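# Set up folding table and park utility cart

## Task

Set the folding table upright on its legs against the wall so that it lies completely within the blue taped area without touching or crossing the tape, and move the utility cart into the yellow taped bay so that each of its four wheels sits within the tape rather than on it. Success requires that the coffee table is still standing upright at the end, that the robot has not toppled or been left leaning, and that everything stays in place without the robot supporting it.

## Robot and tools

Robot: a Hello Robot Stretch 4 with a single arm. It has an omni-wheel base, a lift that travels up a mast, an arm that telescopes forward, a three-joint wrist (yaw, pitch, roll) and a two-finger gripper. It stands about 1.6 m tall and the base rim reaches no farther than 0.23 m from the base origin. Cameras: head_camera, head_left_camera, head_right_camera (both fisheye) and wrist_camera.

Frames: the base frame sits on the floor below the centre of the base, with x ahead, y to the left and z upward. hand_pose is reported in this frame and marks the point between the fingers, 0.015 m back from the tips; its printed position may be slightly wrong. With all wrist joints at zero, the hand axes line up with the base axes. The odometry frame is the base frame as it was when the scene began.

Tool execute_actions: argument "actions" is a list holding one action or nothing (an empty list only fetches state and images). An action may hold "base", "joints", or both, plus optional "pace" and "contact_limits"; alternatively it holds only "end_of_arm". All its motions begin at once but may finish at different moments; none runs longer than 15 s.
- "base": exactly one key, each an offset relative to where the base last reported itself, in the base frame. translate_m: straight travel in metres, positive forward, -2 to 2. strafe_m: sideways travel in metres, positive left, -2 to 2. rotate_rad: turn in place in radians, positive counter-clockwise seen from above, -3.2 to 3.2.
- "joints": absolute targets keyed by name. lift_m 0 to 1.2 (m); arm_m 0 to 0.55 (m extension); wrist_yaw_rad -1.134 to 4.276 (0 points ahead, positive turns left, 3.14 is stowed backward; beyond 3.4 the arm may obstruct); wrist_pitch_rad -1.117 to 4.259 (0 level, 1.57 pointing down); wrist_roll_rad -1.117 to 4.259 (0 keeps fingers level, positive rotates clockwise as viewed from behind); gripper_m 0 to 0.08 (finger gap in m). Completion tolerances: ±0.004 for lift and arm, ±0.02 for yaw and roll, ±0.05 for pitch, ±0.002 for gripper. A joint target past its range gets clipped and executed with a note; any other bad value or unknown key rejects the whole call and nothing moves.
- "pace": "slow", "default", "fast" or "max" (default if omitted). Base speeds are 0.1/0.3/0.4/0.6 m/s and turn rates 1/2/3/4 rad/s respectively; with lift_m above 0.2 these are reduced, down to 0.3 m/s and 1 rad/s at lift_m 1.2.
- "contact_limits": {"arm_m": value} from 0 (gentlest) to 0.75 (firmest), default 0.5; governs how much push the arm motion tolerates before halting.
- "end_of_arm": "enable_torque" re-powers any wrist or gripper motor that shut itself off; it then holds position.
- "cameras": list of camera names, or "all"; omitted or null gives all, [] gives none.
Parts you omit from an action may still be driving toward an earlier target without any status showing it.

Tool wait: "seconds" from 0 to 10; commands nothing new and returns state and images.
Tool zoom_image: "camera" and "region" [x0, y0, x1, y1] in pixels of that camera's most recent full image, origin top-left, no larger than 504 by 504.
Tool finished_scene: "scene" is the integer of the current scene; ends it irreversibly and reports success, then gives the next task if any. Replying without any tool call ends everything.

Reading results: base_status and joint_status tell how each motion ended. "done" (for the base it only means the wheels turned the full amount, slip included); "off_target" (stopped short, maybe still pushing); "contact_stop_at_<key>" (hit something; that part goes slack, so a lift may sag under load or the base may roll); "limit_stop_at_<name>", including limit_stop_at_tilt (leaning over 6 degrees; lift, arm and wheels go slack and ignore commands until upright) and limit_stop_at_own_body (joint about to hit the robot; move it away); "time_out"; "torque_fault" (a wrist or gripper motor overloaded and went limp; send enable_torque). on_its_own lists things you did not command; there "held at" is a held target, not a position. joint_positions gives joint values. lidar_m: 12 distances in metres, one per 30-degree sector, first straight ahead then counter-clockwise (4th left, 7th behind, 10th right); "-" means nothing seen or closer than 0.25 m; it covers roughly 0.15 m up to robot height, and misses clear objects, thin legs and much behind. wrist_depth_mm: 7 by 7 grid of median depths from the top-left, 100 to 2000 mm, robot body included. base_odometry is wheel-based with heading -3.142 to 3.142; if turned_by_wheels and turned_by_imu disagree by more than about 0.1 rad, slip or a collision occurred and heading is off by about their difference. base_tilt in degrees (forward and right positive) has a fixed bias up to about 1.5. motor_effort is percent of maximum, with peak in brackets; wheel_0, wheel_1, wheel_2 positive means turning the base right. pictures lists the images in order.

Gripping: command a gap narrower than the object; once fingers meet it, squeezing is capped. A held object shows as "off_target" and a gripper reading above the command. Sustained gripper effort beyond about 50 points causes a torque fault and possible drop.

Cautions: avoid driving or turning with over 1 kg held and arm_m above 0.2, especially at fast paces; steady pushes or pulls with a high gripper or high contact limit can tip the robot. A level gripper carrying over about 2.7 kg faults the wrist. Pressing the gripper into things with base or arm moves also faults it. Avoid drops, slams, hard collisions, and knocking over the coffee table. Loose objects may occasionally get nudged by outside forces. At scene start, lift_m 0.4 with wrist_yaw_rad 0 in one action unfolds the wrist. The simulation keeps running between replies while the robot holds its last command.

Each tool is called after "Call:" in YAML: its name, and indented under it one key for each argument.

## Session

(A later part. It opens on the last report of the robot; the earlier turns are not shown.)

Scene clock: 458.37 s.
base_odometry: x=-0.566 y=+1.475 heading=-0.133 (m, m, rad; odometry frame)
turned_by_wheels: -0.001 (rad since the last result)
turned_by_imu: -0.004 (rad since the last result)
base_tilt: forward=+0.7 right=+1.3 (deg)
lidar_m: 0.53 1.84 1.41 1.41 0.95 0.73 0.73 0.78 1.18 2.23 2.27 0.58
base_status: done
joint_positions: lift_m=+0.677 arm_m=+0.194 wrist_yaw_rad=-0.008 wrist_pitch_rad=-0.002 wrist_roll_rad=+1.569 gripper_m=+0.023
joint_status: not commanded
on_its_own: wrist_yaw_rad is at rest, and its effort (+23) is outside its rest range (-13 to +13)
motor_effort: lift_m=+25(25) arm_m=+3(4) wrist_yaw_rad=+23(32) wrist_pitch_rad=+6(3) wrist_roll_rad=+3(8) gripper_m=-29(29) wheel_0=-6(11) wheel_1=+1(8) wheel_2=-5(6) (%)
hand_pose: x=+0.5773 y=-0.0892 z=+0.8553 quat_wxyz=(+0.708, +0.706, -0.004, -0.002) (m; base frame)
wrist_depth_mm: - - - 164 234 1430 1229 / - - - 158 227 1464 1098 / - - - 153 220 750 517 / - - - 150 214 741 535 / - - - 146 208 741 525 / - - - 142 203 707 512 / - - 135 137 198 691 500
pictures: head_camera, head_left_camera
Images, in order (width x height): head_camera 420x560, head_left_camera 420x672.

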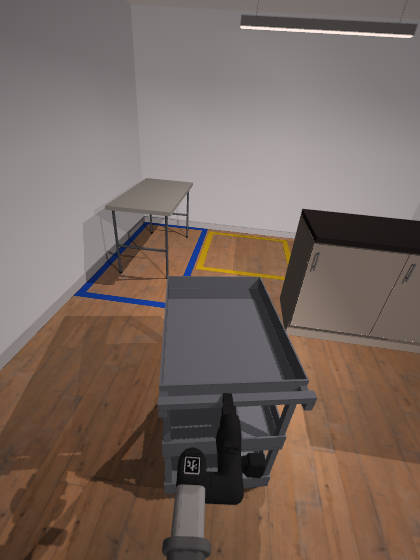

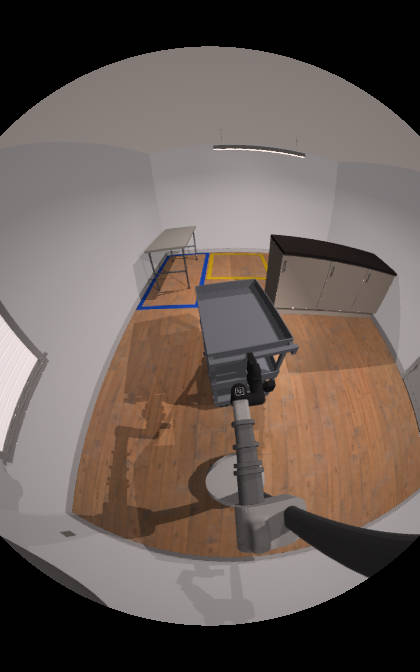

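Call:
execute_actions:
  actions:
    - {"base":{"rotate_rad":-0.18},"pace":"slow"}
  cameras: []

Call:
execute_actions:
  actions:
    - {"base":{"strafe_m":0.2},"pace":"slow"}
  cameras: ["head_camera","head_left_camera"]

Scene clock: 464.50 s.
base_odometry: x=-0.566 y=+1.475 heading=-0.312 (m, m, rad; odometry frame)
turned_by_wheels: -0.179 (rad since the last result)
turned_by_imu: -0.181 (rad since the last result)
base_tilt: forward=+0.7 right=+1.3 (deg)
lidar_m: 0.48 0.76 1.50 1.40 1.10 0.79 0.71 0.75 0.94 2.24 2.31 0.62
base_status: done
joint_positions: lift_m=+0.677 arm_m=+0.195 wrist_yaw_rad=+0.007 wrist_pitch_rad=+0.000 wrist_roll_rad=+1.567 gripper_m=+0.023
joint_status: not commanded
on_its_own: wrist_yaw_rad is at rest, and its effort (-21) is outside its rest range (-13 to +13)
motor_effort: lift_m=+25(25) arm_m=+2(3) wrist_yaw_rad=-21(50) wrist_pitch_rad=-1(2) wrist_roll_rad=+9(9) gripper_m=-29(29) wheel_0=+7(11) wheel_1=+3(6) wheel_2=+6(14) (%)
hand_pose: x=+0.5789 y=-0.0859 z=+0.8550 quat_wxyz=(+0.708, +0.706, +0.002, +0.002) (m; base frame)
wrist_depth_mm: - - - 229 1537 1537 1229 / - - - 207 298 327 332 / - - - 187 272 1499 477 / - - - 175 247 1576 504 / - - - 162 230 683 517 / - - - 151 213 707 504 / - - 134 138 201 683 500
pictures: none
No camera images: the call's "cameras" was empty. Leave "cameras" out to get every camera's image.

Scene clock: 467.67 s.
base_odometry: x=-0.505 y=+1.665 heading=-0.313 (m, m, rad; odometry frame)
turned_by_wheels: -0.001 (rad since the last result)
turned_by_imu: -0.004 (rad since the last result)
base_tilt: forward=+0.7 right=+1.3 (deg)
lidar_m: 0.50 1.86 1.24 1.19 1.13 0.80 0.74 0.76 0.97 2.34 2.52 0.60
base_status: done
joint_positions: lift_m=+0.677 arm_m=+0.195 wrist_yaw_rad=-0.008 wrist_pitch_rad=-0.002 wrist_roll_rad=+1.569 gripper_m=+0.023
joint_status: not commanded
on_its_own: wrist_yaw_rad is at rest, and its effort (+22) is outside its rest range (-13 to +13)
motor_effort: lift_m=+25(25) arm_m=+2(2) wrist_yaw_rad=+22(31) wrist_pitch_rad=+7(2) wrist_roll_rad=+5(10) gripper_m=-29(29) wheel_0=-7(10) wheel_1=-1(7) wheel_2=-4(5) (%)
hand_pose: x=+0.5775 y=-0.0892 z=+0.8553 quat_wxyz=(+0.708, +0.706, -0.004, -0.002) (m; base frame)
wrist_depth_mm: - - - 174 249 1576 296 / - - - 167 237 1537 1255 / - - - 160 229 1576 512 / - - - 154 220 715 530 / - - - 149 212 723 521 / - - - 144 205 715 508 / - - 135 137 199 691 500
pictures: head_camera, head_left_camera
Images, in order (width x height): head_camera 420x560, head_left_camera 420x672.

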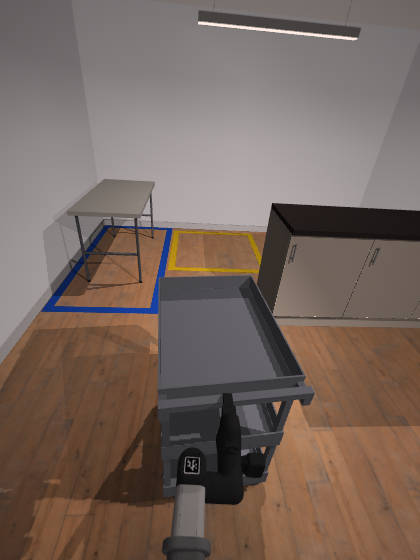

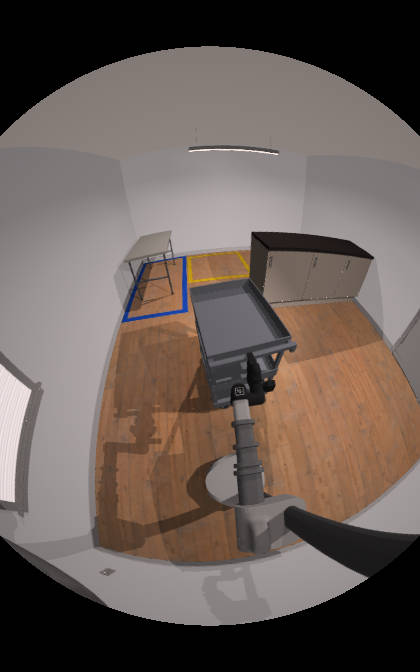

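Call:
execute_actions:
  actions:
    - {"base":{"translate_m":0.7},"pace":"slow"}
  cameras: ["head_camera","head_left_camera"]

Scene clock: 480.70 s.
base_odometry: x=+0.161 y=+1.450 heading=-0.313 (m, m, rad; odometry frame)
turned_by_wheels: +0.000 (rad since the last result)
turned_by_imu: -0.001 (rad since the last result)
base_tilt: forward=+0.7 right=+1.3 (deg)
lidar_m: 0.43 0.58 1.35 1.24 1.31 1.58 1.44 1.48 1.92 2.41 1.63 0.67
base_status: done
joint_positions: lift_m=+0.677 arm_m=+0.195 wrist_yaw_rad=+0.004 wrist_pitch_rad=-0.001 wrist_roll_rad=+1.566 gripper_m=+0.023
joint_status: not commanded
motor_effort: lift_m=+24(25) arm_m=+2(2) wrist_yaw_rad=-12(24) wrist_pitch_rad=+0(5) wrist_roll_rad=+12(11) gripper_m=-29(29) wheel_0=+4(7) wheel_1=+1(7) wheel_2=-1(9) (%)
hand_pose: x=+0.5786 y=-0.0866 z=+0.8551 quat_wxyz=(+0.709, +0.706, +0.001, +0.002) (m; base frame)
wrist_depth_mm: - - - 866 842 809 809 / - - - 315 1138 1098 1042 / - - - 317 368 379 1118 / - - - 210 - 1661 452 / - - - 181 267 1618 496 / - - - 158 230 640 508 / - - 131 133 204 683 496
pictures: head_camera, head_left_camera
Images, in order (width x height): head_camera 420x560, head_left_camera 420x672.

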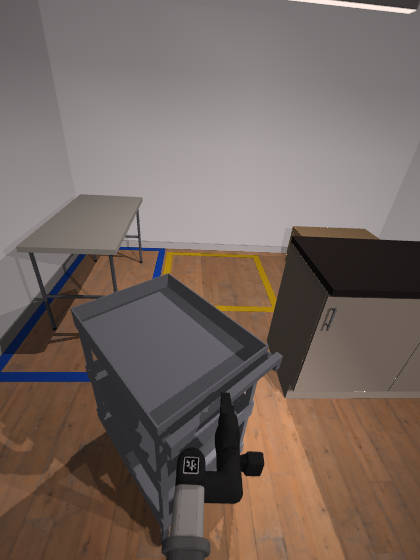

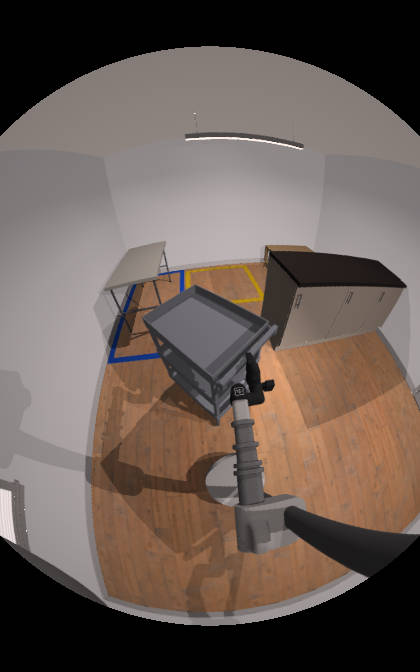

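Call:
execute_actions:
  actions:
    - {"base":{"translate_m":-0.5},"pace":"slow"}
  cameras: ["head_camera"]

Scene clock: 492.17 s.
base_odometry: x=-0.314 y=+1.604 heading=-0.313 (m, m, rad; odometry frame)
turned_by_wheels: -0.001 (rad since the last result)
turned_by_imu: +0.000 (rad since the last result)
base_tilt: forward=+0.7 right=+1.3 (deg)
lidar_m: 0.48 0.77 1.31 1.19 1.26 1.02 0.92 0.96 1.25 2.42 2.37 0.62
base_status: done
joint_positions: lift_m=+0.677 arm_m=+0.195 wrist_yaw_rad=-0.003 wrist_pitch_rad=-0.001 wrist_roll_rad=+1.569 gripper_m=+0.024
joint_status: not commanded
motor_effort: lift_m=+25(25) arm_m=+1(2) wrist_yaw_rad=+7(18) wrist_pitch_rad=+3(3) wrist_roll_rad=+3(11) gripper_m=-30(30) wheel_0=-4(5) wheel_1=-3(8) wheel_2=+0(10) (%)
hand_pose: x=+0.5781 y=-0.0880 z=+0.8553 quat_wxyz=(+0.708, +0.707, -0.001, +0.000) (m; base frame)
wrist_depth_mm: - - - 236 1336 1336 1229 / - - - 211 304 329 332 / - - - 193 276 1537 462 / - - - 176 249 1708 504 / - - - 162 230 699 521 / - - - 151 212 715 512 / - - 132 136 200 707 500
pictures: head_camera
Images, in order (width x height): head_camera 420x560.

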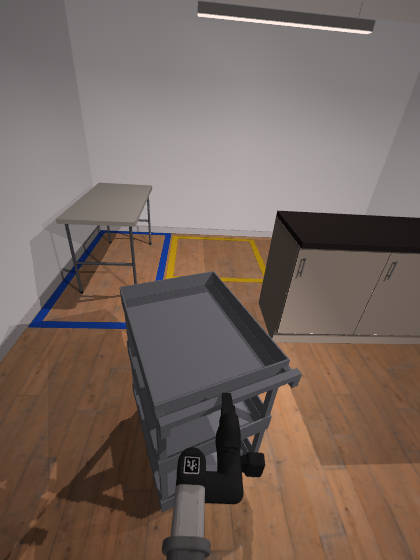

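Call:
execute_actions:
  actions:
    - {"base":{"strafe_m":0.27},"pace":"slow"}
  cameras: ["head_camera"]

Scene clock: 501.37 s.
base_odometry: x=-0.231 y=+1.861 heading=-0.314 (m, m, rad; odometry frame)
turned_by_wheels: -0.001 (rad since the last result)
turned_by_imu: -0.003 (rad since the last result)
base_tilt: forward=+0.7 right=+1.3 (deg)
lidar_m: 0.51 1.49 1.00 0.94 0.97 1.04 0.95 0.97 1.25 2.70 2.36 0.58
base_status: done
joint_positions: lift_m=+0.677 arm_m=+0.195 wrist_yaw_rad=-0.008 wrist_pitch_rad=-0.002 wrist_roll_rad=+1.569 gripper_m=+0.024
joint_status: not commanded
on_its_own: wrist_yaw_rad is at rest, and its effort (+22) is outside its rest range (-13 to +13)
motor_effort: lift_m=+24(24) arm_m=+1(1) wrist_yaw_rad=+22(37) wrist_pitch_rad=+5(1) wrist_roll_rad=+4(4) gripper_m=-29(30) wheel_0=-5(12) wheel_1=-1(7) wheel_2=-6(7) (%)
hand_pose: x=+0.5777 y=-0.0891 z=+0.8553 quat_wxyz=(+0.708, +0.707, -0.003, -0.002) (m; base frame)
wrist_depth_mm: - - - 157 226 1430 1255 / - - - 153 220 1661 500 / - - - 149 215 732 530 / - - - 145 210 750 525 / - - - 142 205 732 517 / - - - 139 201 707 508 / - - 133 135 196 691 500
pictures: head_camera
Images, in order (width x height): head_camera 420x560.

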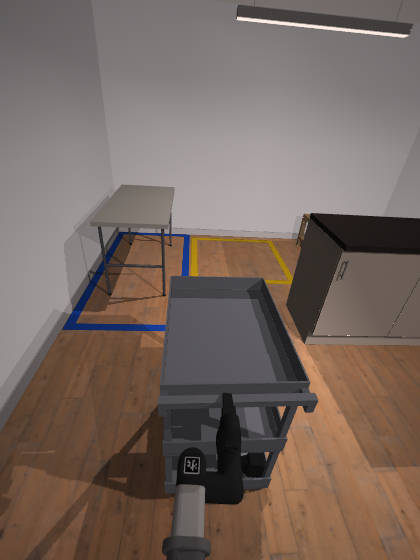

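Call:
execute_actions:
  actions:
    - {"base":{"strafe_m":0.07},"pace":"slow"}
  cameras: []

Call:
execute_actions:
  actions:
    - {"base":{"translate_m":0.3},"pace":"slow"}
  cameras: ["head_camera"]

Scene clock: 507.47 s.
base_odometry: x=-0.209 y=+1.927 heading=-0.315 (m, m, rad; odometry frame)
turned_by_wheels: -0.001 (rad since the last result)
turned_by_imu: -0.002 (rad since the last result)
base_tilt: forward=+0.7 right=+1.3 (deg)
lidar_m: 0.52 1.37 0.90 0.86 0.90 1.03 0.94 0.97 1.27 2.78 2.35 0.56
base_status: done
joint_positions: lift_m=+0.677 arm_m=+0.195 wrist_yaw_rad=-0.007 wrist_pitch_rad=-0.002 wrist_roll_rad=+1.569 gripper_m=+0.024
joint_status: not commanded
on_its_own: wrist_yaw_rad is at rest, and its effort (+20) is outside its rest range (-13 to +13)
motor_effort: lift_m=+24(25) arm_m=+1(1) wrist_yaw_rad=+20(25) wrist_pitch_rad=+4(5) wrist_roll_rad=+3(3) gripper_m=-30(30) wheel_0=-7(12) wheel_1=+0(2) wheel_2=-5(4) (%)
hand_pose: x=+0.5777 y=-0.0890 z=+0.8553 quat_wxyz=(+0.708, +0.707, -0.003, -0.002) (m; base frame)
wrist_depth_mm: - - - 145 211 1430 1229 / - - - 143 208 1661 488 / - - - 142 206 715 535 / - - - 140 204 741 525 / - - - 138 200 723 521 / - - - 137 199 707 508 / - - 133 135 197 676 500
pictures: none
No camera images: the call's "cameras" was empty. Leave "cameras" out to get every camera's image.

Scene clock: 511.73 s.
base_odometry: x=+0.076 y=+1.834 heading=-0.314 (m, m, rad; odometry frame)
turned_by_wheels: +0.001 (rad since the last result)
turned_by_imu: +0.001 (rad since the last result)
base_tilt: forward=+0.7 right=+1.3 (deg)
lidar_m: 0.51 1.41 0.96 0.88 0.93 1.25 1.25 1.28 1.66 2.77 1.90 0.60
base_status: done
joint_positions: lift_m=+0.677 arm_m=+0.195 wrist_yaw_rad=+0.005 wrist_pitch_rad=-0.001 wrist_roll_rad=+1.567 gripper_m=+0.023
joint_status: not commanded
on_its_own: wrist_yaw_rad is at rest, and its effort (-15) is outside its rest range (-13 to +13)
motor_effort: lift_m=+25(24) arm_m=+1(1) wrist_yaw_rad=-15(23) wrist_pitch_rad=+5(3) wrist_roll_rad=+8(8) gripper_m=-29(30) wheel_0=+7(10) wheel_1=+3(7) wheel_2=+0(9) (%)
hand_pose: x=+0.5788 y=-0.0864 z=+0.8551 quat_wxyz=(+0.708, +0.706, +0.001, +0.002) (m; base frame)
wrist_depth_mm: - - - 193 274 293 297 / - - - 179 256 1808 1205 / - - - 168 242 1708 484 / - - - 159 227 691 535 / - - - 152 216 723 521 / - - - 144 205 707 508 / - - 132 134 196 691 504
pictures: head_camera
Images, in order (width x height): head_camera 420x560.

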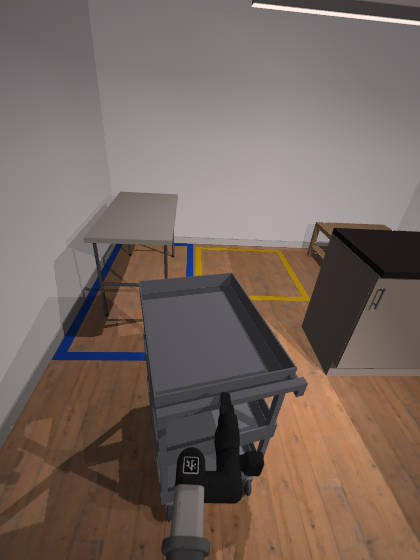

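Call:
execute_actions:
  actions:
    - {"base":{"strafe_m":0.33},"pace":"slow"}
  cameras: ["head_camera"]

Call:
execute_actions:
  actions:
    - {"base":{"translate_m":0.15},"pace":"slow"}
  cameras: ["head_camera"]

Scene clock: 531.03 s.
base_odometry: x=+0.178 y=+2.148 heading=-0.315 (m, m, rad; odometry frame)
turned_by_wheels: +0.000 (rad since the last result)
turned_by_imu: -0.004 (rad since the last result)
base_tilt: forward=+0.7 right=+1.3 (deg)
lidar_m: 0.55 0.91 0.60 0.55 0.57 0.77 1.29 1.32 1.73 3.09 1.90 0.55
base_status: done
joint_positions: lift_m=+0.677 arm_m=+0.195 wrist_yaw_rad=-0.002 wrist_pitch_rad=-0.001 wrist_roll_rad=+1.569 gripper_m=+0.023
joint_status: not commanded
motor_effort: lift_m=+25(25) arm_m=+1(1) wrist_yaw_rad=+6(26) wrist_pitch_rad=+4(4) wrist_roll_rad=+5(9) gripper_m=-29(29) wheel_0=-5(12) wheel_1=-1(2) wheel_2=+0(2) (%)
hand_pose: x=+0.5781 y=-0.0879 z=+0.8552 quat_wxyz=(+0.708, +0.706, -0.001, +0.000) (m; base frame)
wrist_depth_mm: - - - 126 187 1576 500 / - - - 128 189 691 535 / - - - 129 191 715 539 / - - - 130 193 741 525 / - - - 132 196 723 517 / - - - 133 198 683 512 / - - 133 134 198 627 500
pictures: head_camera
Images, in order (width x height): head_camera 420x560.

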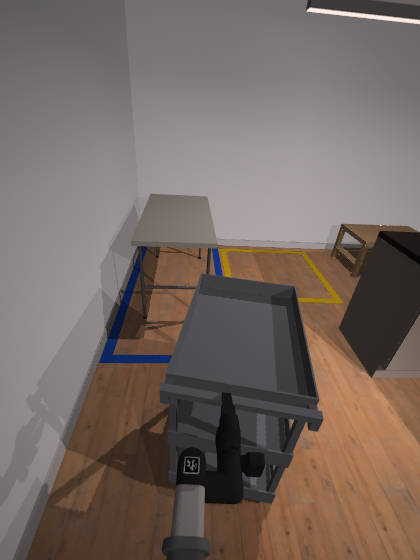

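Scene clock: 533.83 s.
base_odometry: x=+0.321 y=+2.102 heading=-0.314 (m, m, rad; odometry frame)
turned_by_wheels: +0.001 (rad since the last result)
turned_by_imu: +0.001 (rad since the last result)
base_tilt: forward=+0.6 right=+1.3 (deg)
lidar_m: 0.54 0.92 0.62 0.59 0.57 0.79 1.41 1.46 1.88 3.09 1.69 0.57
base_status: done
joint_positions: lift_m=+0.677 arm_m=+0.195 wrist_yaw_rad=+0.006 wrist_pitch_rad=-0.001 wrist_roll_rad=+1.568 gripper_m=+0.023
joint_status: not commanded
on_its_own: wrist_yaw_rad is at rest, and its effort (-18) is outside its rest range (-13 to +13)
motor_effort: lift_m=+25(24) arm_m=+1(1) wrist_yaw_rad=-18(20) wrist_pitch_rad=+1(1) wrist_roll_rad=+8(7) gripper_m=-29(29) wheel_0=+7(6) wheel_1=+4(3) wheel_2=+1(12) (%)
hand_pose: x=+0.5789 y=-0.0862 z=+0.8551 quat_wxyz=(+0.708, +0.706, +0.002, +0.002) (m; base frame)
wrist_depth_mm: - - - 137 200 1661 1229 / - - - 136 200 1618 512 / - - - 136 199 759 535 / - - - 136 198 732 530 / - - - 135 199 723 521 / - - - 135 198 699 512 / - - 133 134 197 640 500
pictures: head_camera
Images, in order (width x height): head_camera 420x560.

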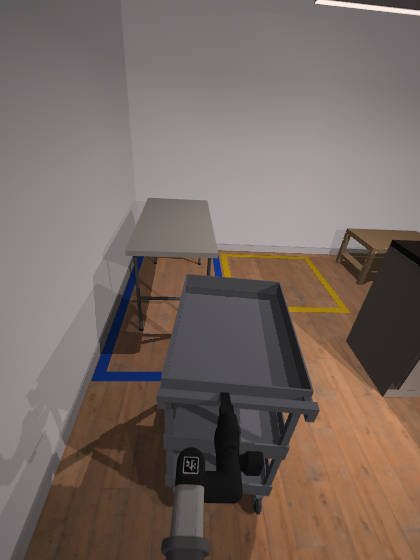

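Call:
execute_actions:
  actions:
    - {"base":{"translate_m":-0.3},"pace":"slow"}
  cameras: []

Call:
execute_actions:
  actions:
    - {"base":{"strafe_m":-0.35},"pace":"slow"}
  cameras: ["head_camera"]

Call:
execute_actions:
  actions:
    - {"base":{"translate_m":0.2},"pace":"slow"}
  cameras: ["head_camera"]

Scene clock: 560.03 s.
base_odometry: x=+0.036 y=+2.194 heading=-0.314 (m, m, rad; odometry frame)
turned_by_wheels: +0.000 (rad since the last result)
turned_by_imu: +0.001 (rad since the last result)
base_tilt: forward=+0.7 right=+1.3 (deg)
lidar_m: 0.53 0.90 0.59 0.53 0.55 0.74 1.12 1.14 1.52 3.10 2.08 0.57
base_status: done
joint_positions: lift_m=+0.677 arm_m=+0.195 wrist_yaw_rad=+0.007 wrist_pitch_rad=+0.000 wrist_roll_rad=+1.568 gripper_m=+0.023
joint_status: not commanded
on_its_own: wrist_yaw_rad is at rest, and its effort (-20) is outside its rest range (-13 to +13)
motor_effort: lift_m=+24(25) arm_m=+1(1) wrist_yaw_rad=-20(23) wrist_pitch_rad=+0(1) wrist_roll_rad=+7(8) gripper_m=-29(29) wheel_0=-1(7) wheel_1=-1(7) wheel_2=+7(12) (%)
hand_pose: x=+0.5789 y=-0.0860 z=+0.8549 quat_wxyz=(+0.708, +0.706, +0.002, +0.002) (m; base frame)
wrist_depth_mm: - - - 150 218 1756 1255 / - - - 147 214 1756 500 / - - - 145 211 699 535 / - - - 142 206 741 525 / - - - 140 204 723 517 / - - - 138 200 707 508 / - - 134 135 197 691 500
pictures: none
No camera images: the call's "cameras" was empty. Leave "cameras" out to get every camera's image.

Scene clock: 564.67 s.
base_odometry: x=-0.072 y=+1.861 heading=-0.313 (m, m, rad; odometry frame)
turned_by_wheels: +0.001 (rad since the last result)
turned_by_imu: +0.002 (rad since the last result)
base_tilt: forward=+0.7 right=+1.4 (deg)
lidar_m: 0.46 0.62 0.98 0.88 0.95 1.20 1.11 1.14 1.48 2.75 2.08 0.63
base_status: done
joint_positions: lift_m=+0.677 arm_m=+0.195 wrist_yaw_rad=+0.009 wrist_pitch_rad=+0.000 wrist_roll_rad=+1.567 gripper_m=+0.023
joint_status: not commanded
on_its_own: wrist_yaw_rad is at rest, and its effort (-27) is outside its rest range (-13 to +13)
motor_effort: lift_m=+25(24) arm_m=+1(1) wrist_yaw_rad=-27(33) wrist_pitch_rad=+0(1) wrist_roll_rad=+10(9) gripper_m=-29(29) wheel_0=+4(14) wheel_1=+0(2) wheel_2=+6(6) (%)
hand_pose: x=+0.5791 y=-0.0855 z=+0.8550 quat_wxyz=(+0.708, +0.706, +0.003, +0.003) (m; base frame)
wrist_depth_mm: - - - 294 1464 1430 1255 / - - - 310 1756 1537 1160 / - - - 278 349 1499 368 / - - - 190 277 1708 477 / - - - 171 245 668 521 / - - - 156 220 699 508 / - - 133 136 202 691 496
pictures: head_camera
Images, in order (width x height): head_camera 420x560.

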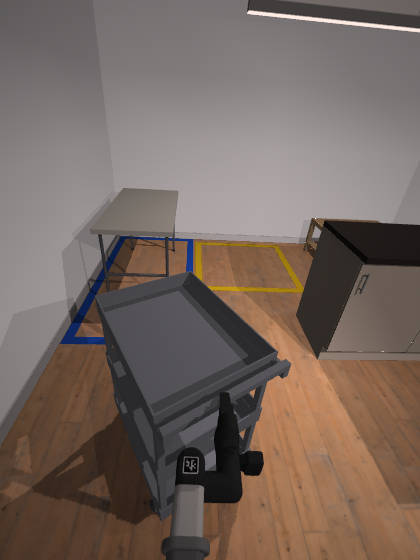

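Scene clock: 567.97 s.
base_odometry: x=+0.118 y=+1.800 heading=-0.313 (m, m, rad; odometry frame)
turned_by_wheels: +0.000 (rad since the last result)
turned_by_imu: -0.003 (rad since the last result)
base_tilt: forward=+0.6 right=+1.3 (deg)
lidar_m: 0.43 0.55 0.99 0.93 0.94 1.25 1.30 1.34 1.71 2.74 1.81 0.65
base_status: done
joint_positions: lift_m=+0.677 arm_m=+0.195 wrist_yaw_rad=-0.002 wrist_pitch_rad=-0.001 wrist_roll_rad=+1.567 gripper_m=+0.023
joint_status: not commanded
motor_effort: lift_m=+25(24) arm_m=+1(1) wrist_yaw_rad=+6(26) wrist_pitch_rad=+1(0) wrist_roll_rad=+11(10) gripper_m=-29(29) wheel_0=+0(7) wheel_1=+1(5) wheel_2=-4(10) (%)
hand_pose: x=+0.5781 y=-0.0879 z=+0.8552 quat_wxyz=(+0.709, +0.706, -0.001, -0.001) (m; base frame)
wrist_depth_mm: - - - 1464 1430 1366 1229 / - - - 310 - 1756 1205 / - - - 310 366 375 382 / - - - 207 - 1708 459 / - - - 179 265 1661 500 / - - - 158 229 640 508 / - - 132 134 204 699 496
pictures: head_camera
Images, in order (width x height): head_camera 420x560.

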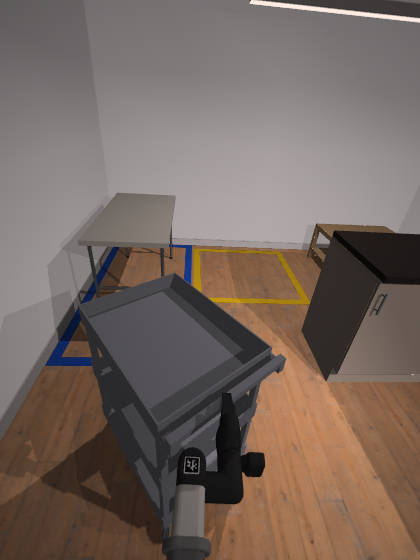

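Call:
execute_actions:
  actions:
    - {"base":{"translate_m":-0.35}}
  cameras: []

Call:
execute_actions:
  actions:
    - {"base":{"strafe_m":-0.15},"pace":"slow"}
  cameras: []

Call:
execute_actions:
  actions:
    - {"base":{"translate_m":-0.3}}
  cameras: []

Call:
execute_actions:
  actions:
    - {"base":{"strafe_m":-0.15},"pace":"slow"}
  cameras: []

Call:
execute_actions:
  actions:
    - {"base":{"translate_m":-0.3}}
  cameras: ["head_camera"]

Scene clock: 590.57 s.
base_odometry: x=-0.215 y=+1.908 heading=-0.313 (m, m, rad; odometry frame)
turned_by_wheels: +0.000 (rad since the last result)
turned_by_imu: +0.000 (rad since the last result)
base_tilt: forward=+0.7 right=+1.3 (deg)
lidar_m: 0.45 0.68 0.93 0.88 0.93 1.04 0.95 0.97 1.24 2.77 2.37 0.63
base_status: done
joint_positions: lift_m=+0.677 arm_m=+0.195 wrist_yaw_rad=-0.002 wrist_pitch_rad=-0.002 wrist_roll_rad=+1.569 gripper_m=+0.024
joint_status: not commanded
motor_effort: lift_m=+24(24) arm_m=+1(1) wrist_yaw_rad=+5(13) wrist_pitch_rad=+5(2) wrist_roll_rad=+3(11) gripper_m=-30(30) wheel_0=-1(11) wheel_1=-2(11) wheel_2=-2(13) (%)
hand_pose: x=+0.5782 y=-0.0879 z=+0.8553 quat_wxyz=(+0.708, +0.707, -0.001, +0.000) (m; base frame)
wrist_depth_mm: - - - 279 1464 1430 1205 / - - - 304 336 345 1160 / - - - 208 298 1618 439 / - - - 185 267 1708 492 / - - - 168 239 683 521 / - - - 154 217 715 512 / - - 132 136 200 683 504
pictures: none
No camera images: the call's "cameras" was empty. Leave "cameras" out to get every camera's image.

Scene clock: 593.20 s.
base_odometry: x=-0.261 y=+1.765 heading=-0.313 (m, m, rad; odometry frame)
turned_by_wheels: +0.001 (rad since the last result)
turned_by_imu: +0.001 (rad since the last result)
base_tilt: forward=+0.7 right=+1.3 (deg)
lidar_m: 0.44 0.57 1.13 1.04 1.09 1.01 0.94 0.97 1.24 2.58 2.37 0.66
base_status: done
joint_positions: lift_m=+0.677 arm_m=+0.195 wrist_yaw_rad=+0.006 wrist_pitch_rad=-0.001 wrist_roll_rad=+1.566 gripper_m=+0.023
joint_status: not commanded
on_its_own: wrist_yaw_rad is at rest, and its effort (-17) is outside its rest range (-13 to +13)
motor_effort: lift_m=+24(24) arm_m=+1(1) wrist_yaw_rad=-17(34) wrist_pitch_rad=+2(3) wrist_roll_rad=+11(11) gripper_m=-29(30) wheel_0=+7(15) wheel_1=+1(7) wheel_2=+1(7) (%)
hand_pose: x=+0.5789 y=-0.0862 z=+0.8551 quat_wxyz=(+0.709, +0.706, +0.002, +0.002) (m; base frame)
wrist_depth_mm: - - - 1281 1281 1308 1255 / - - - 315 1661 1537 1229 / - - - 317 366 375 1078 / - - - 210 - 1708 452 / - - - 182 268 1661 500 / - - - 160 230 654 512 / - - 132 135 206 691 504
pictures: none
No camera images: the call's "cameras" was empty. Leave "cameras" out to get every camera's image.

Scene clock: 595.67 s.
base_odometry: x=-0.546 y=+1.857 heading=-0.314 (m, m, rad; odometry frame)
turned_by_wheels: -0.001 (rad since the last result)
turned_by_imu: -0.001 (rad since the last result)
base_tilt: forward=+0.7 right=+1.3 (deg)
lidar_m: 0.46 0.71 1.09 1.01 1.01 0.70 0.65 0.63 0.87 2.12 2.72 0.61
base_status: done
joint_positions: lift_m=+0.677 arm_m=+0.195 wrist_yaw_rad=-0.007 wrist_pitch_rad=-0.002 wrist_roll_rad=+1.569 gripper_m=+0.024
joint_status: not commanded
on_its_own: wrist_yaw_rad is at rest, and its effort (+20) is outside its rest range (-13 to +13)
motor_effort: lift_m=+25(24) arm_m=+0(1) wrist_yaw_rad=+20(28) wrist_pitch_rad=+5(2) wrist_roll_rad=+3(10) gripper_m=-30(30) wheel_0=-6(10) wheel_1=-1(8) wheel_2=-5(17) (%)
hand_pose: x=+0.5779 y=-0.0890 z=+0.8553 quat_wxyz=(+0.708, +0.707, -0.003, -0.002) (m; base frame)
wrist_depth_mm: - - - 279 1661 1661 1205 / - - - 300 334 343 1182 / - - - 206 297 1708 1160 / - - - 184 266 1661 500 / - - - 167 237 668 521 / - - - 153 216 699 512 / - - 132 136 200 683 504
pictures: none
No camera images: the call's "cameras" was empty. Leave "cameras" out to get every camera's image.

Scene clock: 598.33 s.
base_odometry: x=-0.593 y=+1.715 heading=-0.313 (m, m, rad; odometry frame)
turned_by_wheels: +0.001 (rad since the last result)
turned_by_imu: +0.002 (rad since the last result)
base_tilt: forward=+0.7 right=+1.4 (deg)
lidar_m: 0.44 0.59 1.24 1.18 1.01 0.67 0.65 0.66 0.86 2.11 2.54 0.66
base_status: done
joint_positions: lift_m=+0.677 arm_m=+0.195 wrist_yaw_rad=+0.005 wrist_pitch_rad=-0.001 wrist_roll_rad=+1.567 gripper_m=+0.023
joint_status: not commanded
on_its_own: wrist_yaw_rad is at rest, and its effort (-16) is outside its rest range (-13 to +13)
motor_effort: lift_m=+24(25) arm_m=+0(0) wrist_yaw_rad=-16(34) wrist_pitch_rad=+0(5) wrist_roll_rad=+11(11) gripper_m=-29(30) wheel_0=+7(14) wheel_1=+2(5) wheel_2=+1(3) (%)
hand_pose: x=+0.5790 y=-0.0863 z=+0.8551 quat_wxyz=(+0.709, +0.706, +0.002, +0.002) (m; base frame)
wrist_depth_mm: - - - 1618 1661 1661 1229 / - - - 310 1618 1618 1205 / - - - 307 359 373 377 / - - - 205 - 1661 462 / - - - 179 263 1618 496 / - - - 159 229 654 508 / - - 132 135 206 683 500
pictures: none
No camera images: the call's "cameras" was empty. Leave "cameras" out to get every camera's image.

Scene clock: 600.80 s.
base_odometry: x=-0.878 y=+1.807 heading=-0.314 (m, m, rad; odometry frame)
turned_by_wheels: -0.001 (rad since the last result)
turned_by_imu: -0.001 (rad since the last result)
base_tilt: forward=+0.7 right=+1.3 (deg)
lidar_m: 0.49 0.76 1.20 1.17 0.57 0.37 0.34 0.36 0.46 1.07 2.58 0.59
base_status: done
joint_positions: lift_m=+0.677 arm_m=+0.195 wrist_yaw_rad=-0.007 wrist_pitch_rad=-0.002 wrist_roll_rad=+1.569 gripper_m=+0.024
joint_status: not commanded
on_its_own: wrist_yaw_rad is at rest, and its effort (+19) is outside its rest range (-13 to +13)
motor_effort: lift_m=+24(25) arm_m=+0(0) wrist_yaw_rad=+19(28) wrist_pitch_rad=+5(4) wrist_roll_rad=+4(11) gripper_m=-30(30) wheel_0=-6(9) wheel_1=-3(9) wheel_2=-4(15) (%)
hand_pose: x=+0.5779 y=-0.0889 z=+0.8553 quat_wxyz=(+0.708, +0.706, -0.003, -0.002) (m; base frame)
wrist_depth_mm: - - - 248 - 1756 1229 / - - - 220 319 334 342 / - - - 197 283 1756 1160 / - - - 179 255 1661 500 / - - - 165 233 676 521 / - - - 152 214 707 512 / - - 133 136 200 691 500
pictures: head_camera
Images, in order (width x height): head_camera 420x560.

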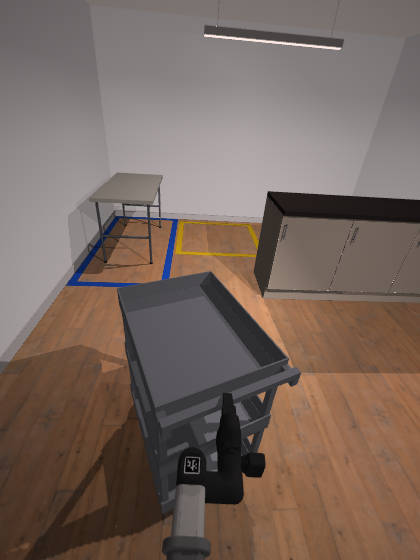

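Call:
execute_actions:
  actions:
    - {"joints":{"gripper_m":0.055}}
  cameras: []

Call:
execute_actions:
  actions:
    - {"joints":{"arm_m":0.1}}
  cameras: []

Call:
execute_actions:
  actions:
    - {"joints":{"lift_m":0.9,"gripper_m":0.0,"wrist_roll_rad":0,"wrist_pitch_rad":0.5},"base":{"rotate_rad":0.19}}
  cameras: []

Call:
execute_actions:
  actions:
    - {"joints":{"arm_m":0.55},"base":{"translate_m":0.2}}
  cameras: ["head_camera","wrist_camera","head_right_camera"]

Scene clock: 612.90 s.
base_odometry: x=-0.878 y=+1.807 heading=-0.313 (m, m, rad; odometry frame)
turned_by_wheels: +0.001 (rad since the last result)
turned_by_imu: +0.000 (rad since the last result)
base_tilt: forward=+0.7 right=+1.3 (deg)
lidar_m: 0.48 0.74 1.21 1.16 0.55 0.36 0.35 0.36 0.45 1.07 2.55 0.63
base_status: not commanded
joint_positions: lift_m=+0.677 arm_m=+0.195 wrist_yaw_rad=+0.000 wrist_pitch_rad=+0.002 wrist_roll_rad=+1.570 gripper_m=+0.055
joint_status: all done
motor_effort: lift_m=+25(24) arm_m=+0(0) wrist_yaw_rad=+0(19) wrist_pitch_rad=-8(8) wrist_roll_rad=+2(3) gripper_m=+2(29) wheel_0=-2(6) wheel_1=-1(3) wheel_2=-1(4) (%)
hand_pose: x=+0.5785 y=-0.0875 z=+0.8545 quat_wxyz=(+0.708, +0.707, +0.001, -0.001) (m; base frame)
wrist_depth_mm: - - - 279 - 1756 1205 / - - - 213 322 334 338 / - - - 190 277 1661 473 / - - - 175 252 1661 500 / - - - 161 229 691 512 / - - - 149 212 699 504 / - 106 136 139 131 634 500
pictures: none
No camera images: the call's "cameras" was empty. Leave "cameras" out to get every camera's image.

Scene clock: 614.17 s.
base_odometry: x=-0.878 y=+1.807 heading=-0.313 (m, m, rad; odometry frame)
turned_by_wheels: +0.000 (rad since the last result)
turned_by_imu: +0.000 (rad since the last result)
base_tilt: forward=+0.7 right=+1.3 (deg)
lidar_m: 0.47 0.76 1.22 1.16 0.55 0.37 0.35 0.35 0.46 1.07 2.57 0.61
base_status: not commanded
joint_positions: lift_m=+0.677 arm_m=+0.101 wrist_yaw_rad=+0.000 wrist_pitch_rad=+0.003 wrist_roll_rad=+1.570 gripper_m=+0.055
joint_status: all done
motor_effort: lift_m=+25(25) arm_m=-4(7) wrist_yaw_rad=+0(0) wrist_pitch_rad=-7(9) wrist_roll_rad=+3(2) gripper_m=+2(2) wheel_0=-2(2) wheel_1=-1(1) wheel_2=-1(1) (%)
hand_pose: x=+0.4844 y=-0.0874 z=+0.8544 quat_wxyz=(+0.708, +0.707, +0.001, -0.001) (m; base frame)
wrist_depth_mm: - - - - - 1808 1229 / - - - 392 - 1537 1138 / - - - 366 - 1576 442 / - - - 330 - 668 521 / - - - 306 946 715 517 / - - - 285 917 699 508 / - 107 212 219 131 640 496
pictures: none
No camera images: the call's "cameras" was empty. Leave "cameras" out to get every camera's image.

Scene clock: 616.17 s.
base_odometry: x=-0.878 y=+1.807 heading=-0.123 (m, m, rad; odometry frame)
turned_by_wheels: +0.190 (rad since the last result)
turned_by_imu: +0.192 (rad since the last result)
base_tilt: forward=+0.7 right=+1.3 (deg)
lidar_m: 0.49 1.46 1.16 0.92 0.46 0.35 0.33 0.38 0.59 2.50 2.73 0.55
base_status: done
joint_positions: lift_m=+0.900 arm_m=+0.101 wrist_yaw_rad=+0.000 wrist_pitch_rad=+0.502 wrist_roll_rad=+0.001 gripper_m=+0.000
joint_status: all done
motor_effort: lift_m=+26(26) arm_m=-4(5) wrist_yaw_rad=-1(1) wrist_pitch_rad=-6(6) wrist_roll_rad=-1(9) gripper_m=-2(0) wheel_0=-2(7) wheel_1=+1(9) wheel_2=+1(4) (%)
hand_pose: x=+0.4581 y=-0.0874 z=+0.9755 quat_wxyz=(+0.969, +0.000, +0.248, +0.000) (m; base frame)
wrist_depth_mm: 1537 - - - - - - / 1618 - - - - - 1983 / 1618 - 842 904 - - 1808 / 1708 - 676 715 732 1983 1921 / 1661 1863 525 539 564 554 1983 / 1464 1499 427 436 452 384 389 / 1255 1308 119 126 306 300 315
pictures: none
No camera images: the call's "cameras" was empty. Leave "cameras" out to get every camera's image.

Scene clock: 618.57 s.
base_odometry: x=-0.679 y=+1.783 heading=-0.123 (m, m, rad; odometry frame)
turned_by_wheels: +0.000 (rad since the last result)
turned_by_imu: -0.001 (rad since the last result)
base_tilt: forward=+0.7 right=+1.3 (deg)
lidar_m: 0.28 1.46 1.14 1.11 0.68 0.54 0.54 0.58 0.89 2.54 0.53 0.32
base_status: done
joint_positions: lift_m=+0.900 arm_m=+0.549 wrist_yaw_rad=+0.000 wrist_pitch_rad=+0.502 wrist_roll_rad=+0.000 gripper_m=+0.000
joint_status: all done
motor_effort: lift_m=+26(25) arm_m=+4(2) wrist_yaw_rad=-2(1) wrist_pitch_rad=-7(10) wrist_roll_rad=+0(1) gripper_m=-1(2) wheel_0=+2(6) wheel_1=+0(0) wheel_2=+1(6) (%)
hand_pose: x=+0.9065 y=-0.0874 z=+0.9755 quat_wxyz=(+0.969, +0.000, +0.249, +0.000) (m; base frame)
wrist_depth_mm: 1397 1983 - - - - - / 1464 - - - - - - / 1537 - - - - - 1397 / 1537 - - - - - 1336 / 1618 1921 1983 - - 1983 1336 / 1499 1537 1537 1661 1661 1708 1430 / 1255 1281 120 127 314 332 1430
pictures: head_camera, head_right_camera, wrist_camera
Images, in order (width x height): head_camera 420x560, head_right_camera 420x672, wrist_camera 616x392.

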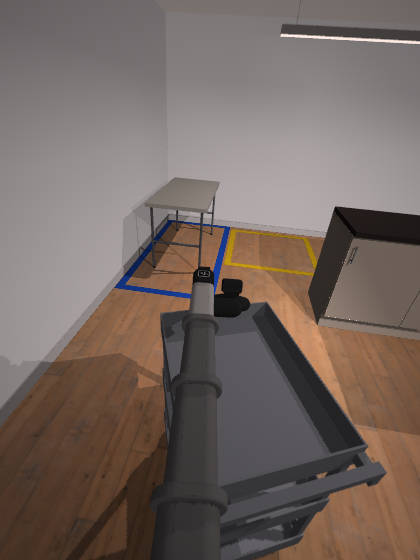

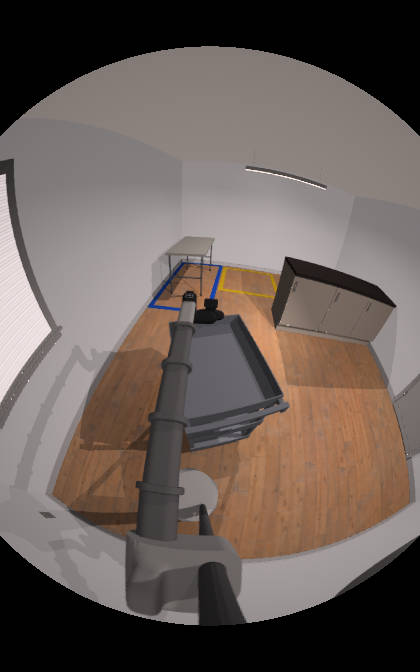

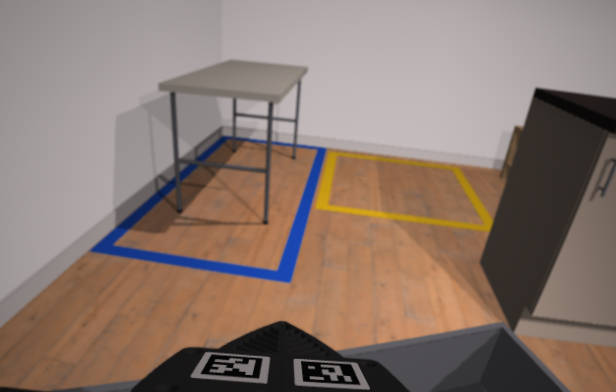

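Call:
execute_actions:
  actions:
    - {"joints":{"arm_m":0.45}}
  cameras: []

Call:
execute_actions:
  actions:
    - {"joints":{"lift_m":0.77},"pace":"slow"}
  cameras: ["head_camera","wrist_camera"]

Scene clock: 630.23 s.
base_odometry: x=-0.679 y=+1.783 heading=-0.123 (m, m, rad; odometry frame)
turned_by_wheels: +0.000 (rad since the last result)
turned_by_imu: -0.001 (rad since the last result)
base_tilt: forward=+0.7 right=+1.3 (deg)
lidar_m: 0.28 1.47 1.15 1.13 0.72 0.55 0.54 0.59 0.85 2.51 0.54 0.29
base_status: not commanded
joint_positions: lift_m=+0.900 arm_m=+0.451 wrist_yaw_rad=+0.000 wrist_pitch_rad=+0.503 wrist_roll_rad=+0.000 gripper_m=+0.000
joint_status: all done
motor_effort: lift_m=+26(25) arm_m=-4(5) wrist_yaw_rad=-1(1) wrist_pitch_rad=-11(7) wrist_roll_rad=-1(1) gripper_m=-2(2) wheel_0=+2(2) wheel_1=+0(0) wheel_2=+1(1) (%)
hand_pose: x=+0.8080 y=-0.0874 z=+0.9755 quat_wxyz=(+0.969, +0.000, +0.249, +0.000) (m; base frame)
wrist_depth_mm: 1464 - - - - - - / 1499 - - - - - - / 1537 - - - - - 1397 / 1576 - - - - - 1366 / 1618 1863 1983 - - 1808 1430 / 320 338 359 384 418 407 1576 / 327 347 120 127 379 370 327
pictures: none
No camera images: the call's "cameras" was empty. Leave "cameras" out to get every camera's image.

Scene clock: 632.13 s.
base_odometry: x=-0.679 y=+1.783 heading=-0.123 (m, m, rad; odometry frame)
turned_by_wheels: +0.000 (rad since the last result)
turned_by_imu: +0.000 (rad since the last result)
base_tilt: forward=+0.7 right=+1.3 (deg)
lidar_m: 0.28 1.46 1.15 1.11 0.70 0.55 0.56 0.59 0.88 2.53 0.53 0.31
base_status: not commanded
joint_positions: lift_m=+0.770 arm_m=+0.451 wrist_yaw_rad=+0.000 wrist_pitch_rad=+0.503 wrist_roll_rad=+0.000 gripper_m=+0.000
joint_status: all done
motor_effort: lift_m=+17(25) arm_m=-4(4) wrist_yaw_rad=-2(1) wrist_pitch_rad=-7(9) wrist_roll_rad=+0(0) gripper_m=-1(2) wheel_0=+2(2) wheel_1=+0(0) wheel_2=+1(1) (%)
hand_pose: x=+0.8080 y=-0.0874 z=+0.8461 quat_wxyz=(+0.969, +0.000, +0.249, +0.000) (m; base frame)
wrist_depth_mm: 1464 - - - - - - / 1499 - - - - - 1430 / 1464 1983 - - - 1863 1366 / 272 289 307 330 357 366 320 / 274 285 294 304 317 327 301 / 225 232 239 247 253 259 265 / 193 201 120 126 215 216 225
pictures: head_camera, wrist_camera
Images, in order (width x height): head_camera 420x560, wrist_camera 616x392.

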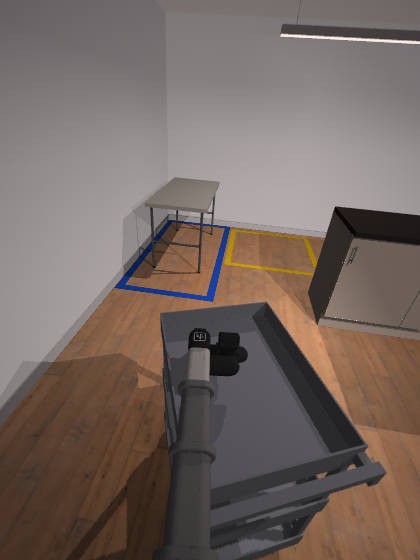

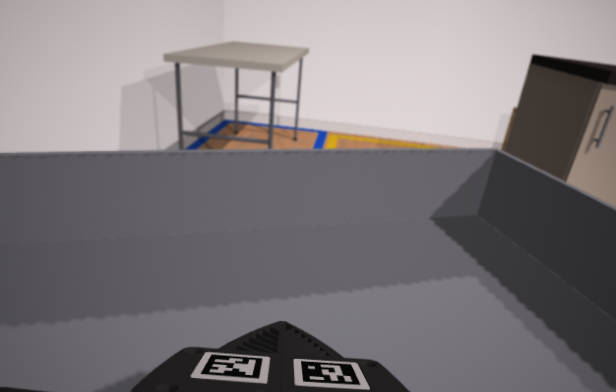

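Call:
execute_actions:
  actions:
    - {"base":{"rotate_rad":-0.2},"pace":"slow"}
  cameras: []

Call:
execute_actions:
  actions:
    - {"joints":{"arm_m":0.55},"pace":"slow"}
  cameras: []

Call:
execute_actions:
  actions:
    - {"base":{"translate_m":0.35},"pace":"slow"}
  cameras: ["head_camera","wrist_camera"]

Scene clock: 640.40 s.
base_odometry: x=-0.679 y=+1.783 heading=-0.323 (m, m, rad; odometry frame)
turned_by_wheels: -0.200 (rad since the last result)
turned_by_imu: -0.203 (rad since the last result)
base_tilt: forward=+0.7 right=+1.3 (deg)
lidar_m: 0.28 0.48 1.17 1.14 0.86 0.58 0.54 0.55 0.74 1.71 2.60 0.35
base_status: done
joint_positions: lift_m=+0.770 arm_m=+0.451 wrist_yaw_rad=+0.000 wrist_pitch_rad=+0.503 wrist_roll_rad=+0.000 gripper_m=+0.000
joint_status: not commanded
motor_effort: lift_m=+17(17) arm_m=-4(4) wrist_yaw_rad=-1(1) wrist_pitch_rad=-7(9) wrist_roll_rad=+0(1) gripper_m=-1(2) wheel_0=+0(8) wheel_1=+1(4) wheel_2=-1(4) (%)
hand_pose: x=+0.8080 y=-0.0874 z=+0.8461 quat_wxyz=(+0.969, +0.000, +0.249, +0.000) (m; base frame)
wrist_depth_mm: - - - - - - - / - - - - - 1366 1366 / 314 340 377 - - 1430 1464 / 319 343 375 340 1537 1537 1576 / 276 285 296 303 238 1618 1756 / 225 232 239 247 235 182 1576 / 193 200 119 126 215 186 -
pictures: none
No camera images: the call's "cameras" was empty. Leave "cameras" out to get every camera's image.

Scene clock: 642.70 s.
base_odometry: x=-0.679 y=+1.783 heading=-0.323 (m, m, rad; odometry frame)
turned_by_wheels: +0.000 (rad since the last result)
turned_by_imu: +0.000 (rad since the last result)
base_tilt: forward=+0.7 right=+1.3 (deg)
lidar_m: 0.28 0.48 1.17 1.14 0.89 0.58 0.54 0.54 0.72 1.74 2.60 0.37
base_status: not commanded
joint_positions: lift_m=+0.770 arm_m=+0.549 wrist_yaw_rad=+0.000 wrist_pitch_rad=+0.503 wrist_roll_rad=+0.000 gripper_m=+0.000
joint_status: all done
motor_effort: lift_m=+17(17) arm_m=+4(3) wrist_yaw_rad=-1(2) wrist_pitch_rad=-8(9) wrist_roll_rad=-1(0) gripper_m=-2(2) wheel_0=+0(0) wheel_1=+0(0) wheel_2=-1(1) (%)
hand_pose: x=+0.9065 y=-0.0874 z=+0.8461 quat_wxyz=(+0.969, +0.000, +0.249, +0.000) (m; base frame)
wrist_depth_mm: - - - - - - - / - - - - - 1281 1281 / - - - - - 1308 1366 / 237 263 294 289 1921 1430 1430 / 251 272 294 248 1537 1537 1576 / 224 231 239 236 172 1499 1576 / 193 200 120 127 167 140 1281
pictures: none
No camera images: the call's "cameras" was empty. Leave "cameras" out to get every camera's image.

Scene clock: 647.47 s.
base_odometry: x=-0.348 y=+1.672 heading=-0.323 (m, m, rad; odometry frame)
turned_by_wheels: -0.001 (rad since the last result)
turned_by_imu: -0.004 (rad since the last result)
base_tilt: forward=+0.7 right=+1.3 (deg)
lidar_m: 0.25 0.25 1.24 1.15 1.18 0.95 0.89 0.92 1.19 2.47 0.39 0.25
base_status: done
joint_positions: lift_m=+0.770 arm_m=+0.549 wrist_yaw_rad=-0.004 wrist_pitch_rad=+0.502 wrist_roll_rad=+0.000 gripper_m=+0.000
joint_status: not commanded
motor_effort: lift_m=+17(17) arm_m=+4(5) wrist_yaw_rad=+11(28) wrist_pitch_rad=-9(19) wrist_roll_rad=+2(3) gripper_m=-1(2) wheel_0=+0(12) wheel_1=+0(10) wheel_2=-6(14) (%)
hand_pose: x=+0.9061 y=-0.0882 z=+0.8462 quat_wxyz=(+0.969, +0.000, +0.249, -0.002) (m; base frame)
wrist_depth_mm: - - - - - - - / - - - - - 1078 904 / - - - - - 1078 960 / - - - - - 1042 1042 / 1618 1708 1708 1808 1661 1118 1138 / 1281 139 149 158 1464 1229 1229 / 126 139 120 127 1182 1255 1308
pictures: head_camera, wrist_camera
Images, in order (width x height): head_camera 420x560, wrist_camera 616x392.

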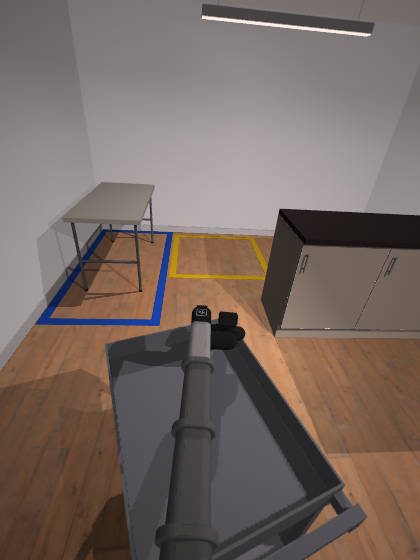

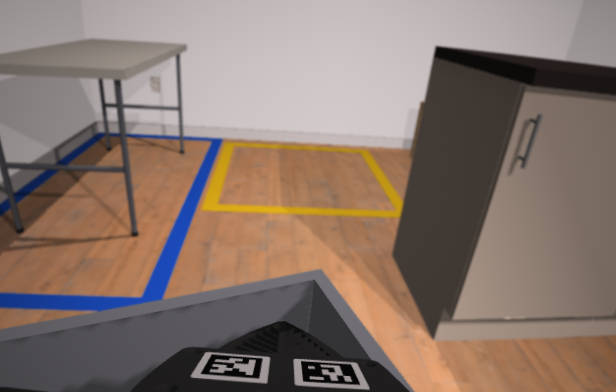

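Call:
execute_actions:
  actions:
    - {"base":{"translate_m":-0.14},"pace":"slow"}
  cameras: []

Call:
execute_actions:
  actions:
    - {"base":{"strafe_m":0.28},"pace":"slow"}
  cameras: ["wrist_camera"]

Call:
execute_actions:
  actions:
    - {"base":{"translate_m":0.3},"pace":"slow"}
  cameras: ["head_camera","wrist_camera"]

Scene clock: 665.20 s.
base_odometry: x=-0.480 y=+1.716 heading=-0.324 (m, m, rad; odometry frame)
turned_by_wheels: +0.000 (rad since the last result)
turned_by_imu: -0.001 (rad since the last result)
base_tilt: forward=+0.7 right=+1.3 (deg)
lidar_m: 0.30 0.39 1.21 1.14 1.14 0.80 0.74 0.77 1.00 2.35 2.58 0.38
base_status: done
joint_positions: lift_m=+0.770 arm_m=+0.549 wrist_yaw_rad=+0.000 wrist_pitch_rad=+0.502 wrist_roll_rad=+0.000 gripper_m=+0.000
joint_status: not commanded
motor_effort: lift_m=+17(17) arm_m=+4(4) wrist_yaw_rad=+0(11) wrist_pitch_rad=-8(10) wrist_roll_rad=+2(2) gripper_m=-1(2) wheel_0=-3(6) wheel_1=-2(3) wheel_2=+1(9) (%)
hand_pose: x=+0.9065 y=-0.0875 z=+0.8462 quat_wxyz=(+0.969, +0.000, +0.249, +0.000) (m; base frame)
wrist_depth_mm: - - - - - - - / - - - - - 1098 1060 / - - - - - 1118 1098 / 226 245 268 287 1661 1205 1205 / 236 257 281 290 220 1281 1308 / 224 232 239 247 212 167 1499 / 193 200 119 127 204 156 1255
pictures: none
No camera images: the call's "cameras" was empty. Leave "cameras" out to get every camera's image.

Scene clock: 669.13 s.
base_odometry: x=-0.391 y=+1.982 heading=-0.324 (m, m, rad; odometry frame)
turned_by_wheels: +0.000 (rad since the last result)
turned_by_imu: -0.001 (rad since the last result)
base_tilt: forward=+0.7 right=+1.3 (deg)
lidar_m: 0.52 1.39 0.91 0.85 0.91 0.80 0.75 0.77 1.04 2.40 0.47 0.36
base_status: done
joint_positions: lift_m=+0.770 arm_m=+0.549 wrist_yaw_rad=+0.000 wrist_pitch_rad=+0.502 wrist_roll_rad=+0.000 gripper_m=+0.000
joint_status: not commanded
motor_effort: lift_m=+17(17) arm_m=+4(4) wrist_yaw_rad=-1(1) wrist_pitch_rad=-9(8) wrist_roll_rad=+2(1) gripper_m=-1(1) wheel_0=-1(7) wheel_1=+3(6) wheel_2=-1(3) (%)
hand_pose: x=+0.9065 y=-0.0875 z=+0.8462 quat_wxyz=(+0.969, +0.000, +0.249, +0.000) (m; base frame)
wrist_depth_mm: 1756 - - - - - - / 1708 - - - - - 1229 / 1756 - - - - 1618 1182 / 1808 - - - - 1618 1160 / 1576 1708 1708 186 206 230 268 / 138 149 166 189 218 247 265 / 143 158 120 127 214 216 226
pictures: wrist_camera
Images, in order (width x height): wrist_camera 616x392.

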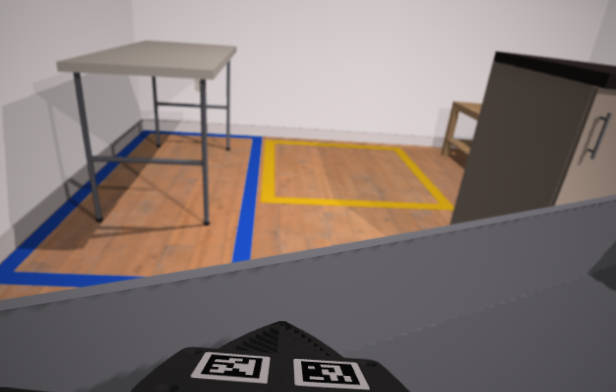

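Scene clock: 673.40 s.
base_odometry: x=-0.107 y=+1.886 heading=-0.325 (m, m, rad; odometry frame)
turned_by_wheels: -0.001 (rad since the last result)
turned_by_imu: -0.007 (rad since the last result)
base_tilt: forward=+0.7 right=+1.3 (deg)
lidar_m: 0.51 1.43 0.98 0.87 0.93 1.14 1.05 1.08 1.37 2.78 0.40 0.32
base_status: done
joint_positions: lift_m=+0.770 arm_m=+0.549 wrist_yaw_rad=-0.006 wrist_pitch_rad=+0.504 wrist_roll_rad=+0.000 gripper_m=+0.000
joint_status: not commanded
on_its_own: wrist_yaw_rad is at rest, and its effort (+17) is outside its rest range (-13 to +13)
motor_effort: lift_m=+17(17) arm_m=+4(4) wrist_yaw_rad=+17(28) wrist_pitch_rad=-13(17) wrist_roll_rad=+2(2) gripper_m=-1(1) wheel_0=-4(9) wheel_1=-3(4) wheel_2=-8(15) (%)
hand_pose: x=+0.9058 y=-0.0885 z=+0.8458 quat_wxyz=(+0.968, +0.001, +0.249, -0.003) (m; base frame)
wrist_depth_mm: 1863 - - - - - - / 1430 1537 - - - - 1160 / 1921 - - - - - 1098 / 1863 - - - - - 1098 / 1576 1661 1708 1808 1808 205 226 / 1281 140 151 166 189 221 248 / 130 142 119 127 204 216 224
pictures: head_camera, wrist_camera
Images, in order (width x height): head_camera 420x560, wrist_camera 616x392.

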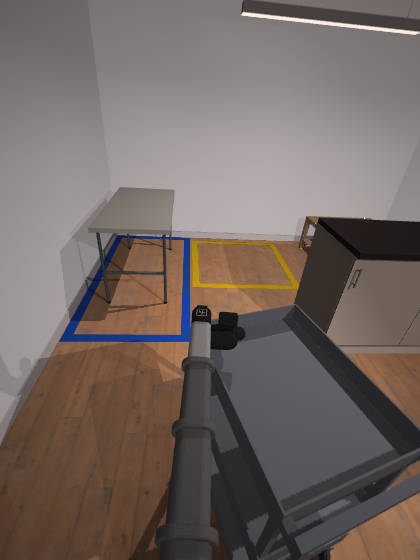

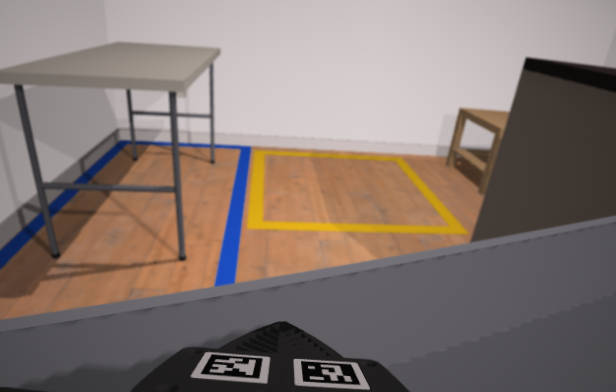

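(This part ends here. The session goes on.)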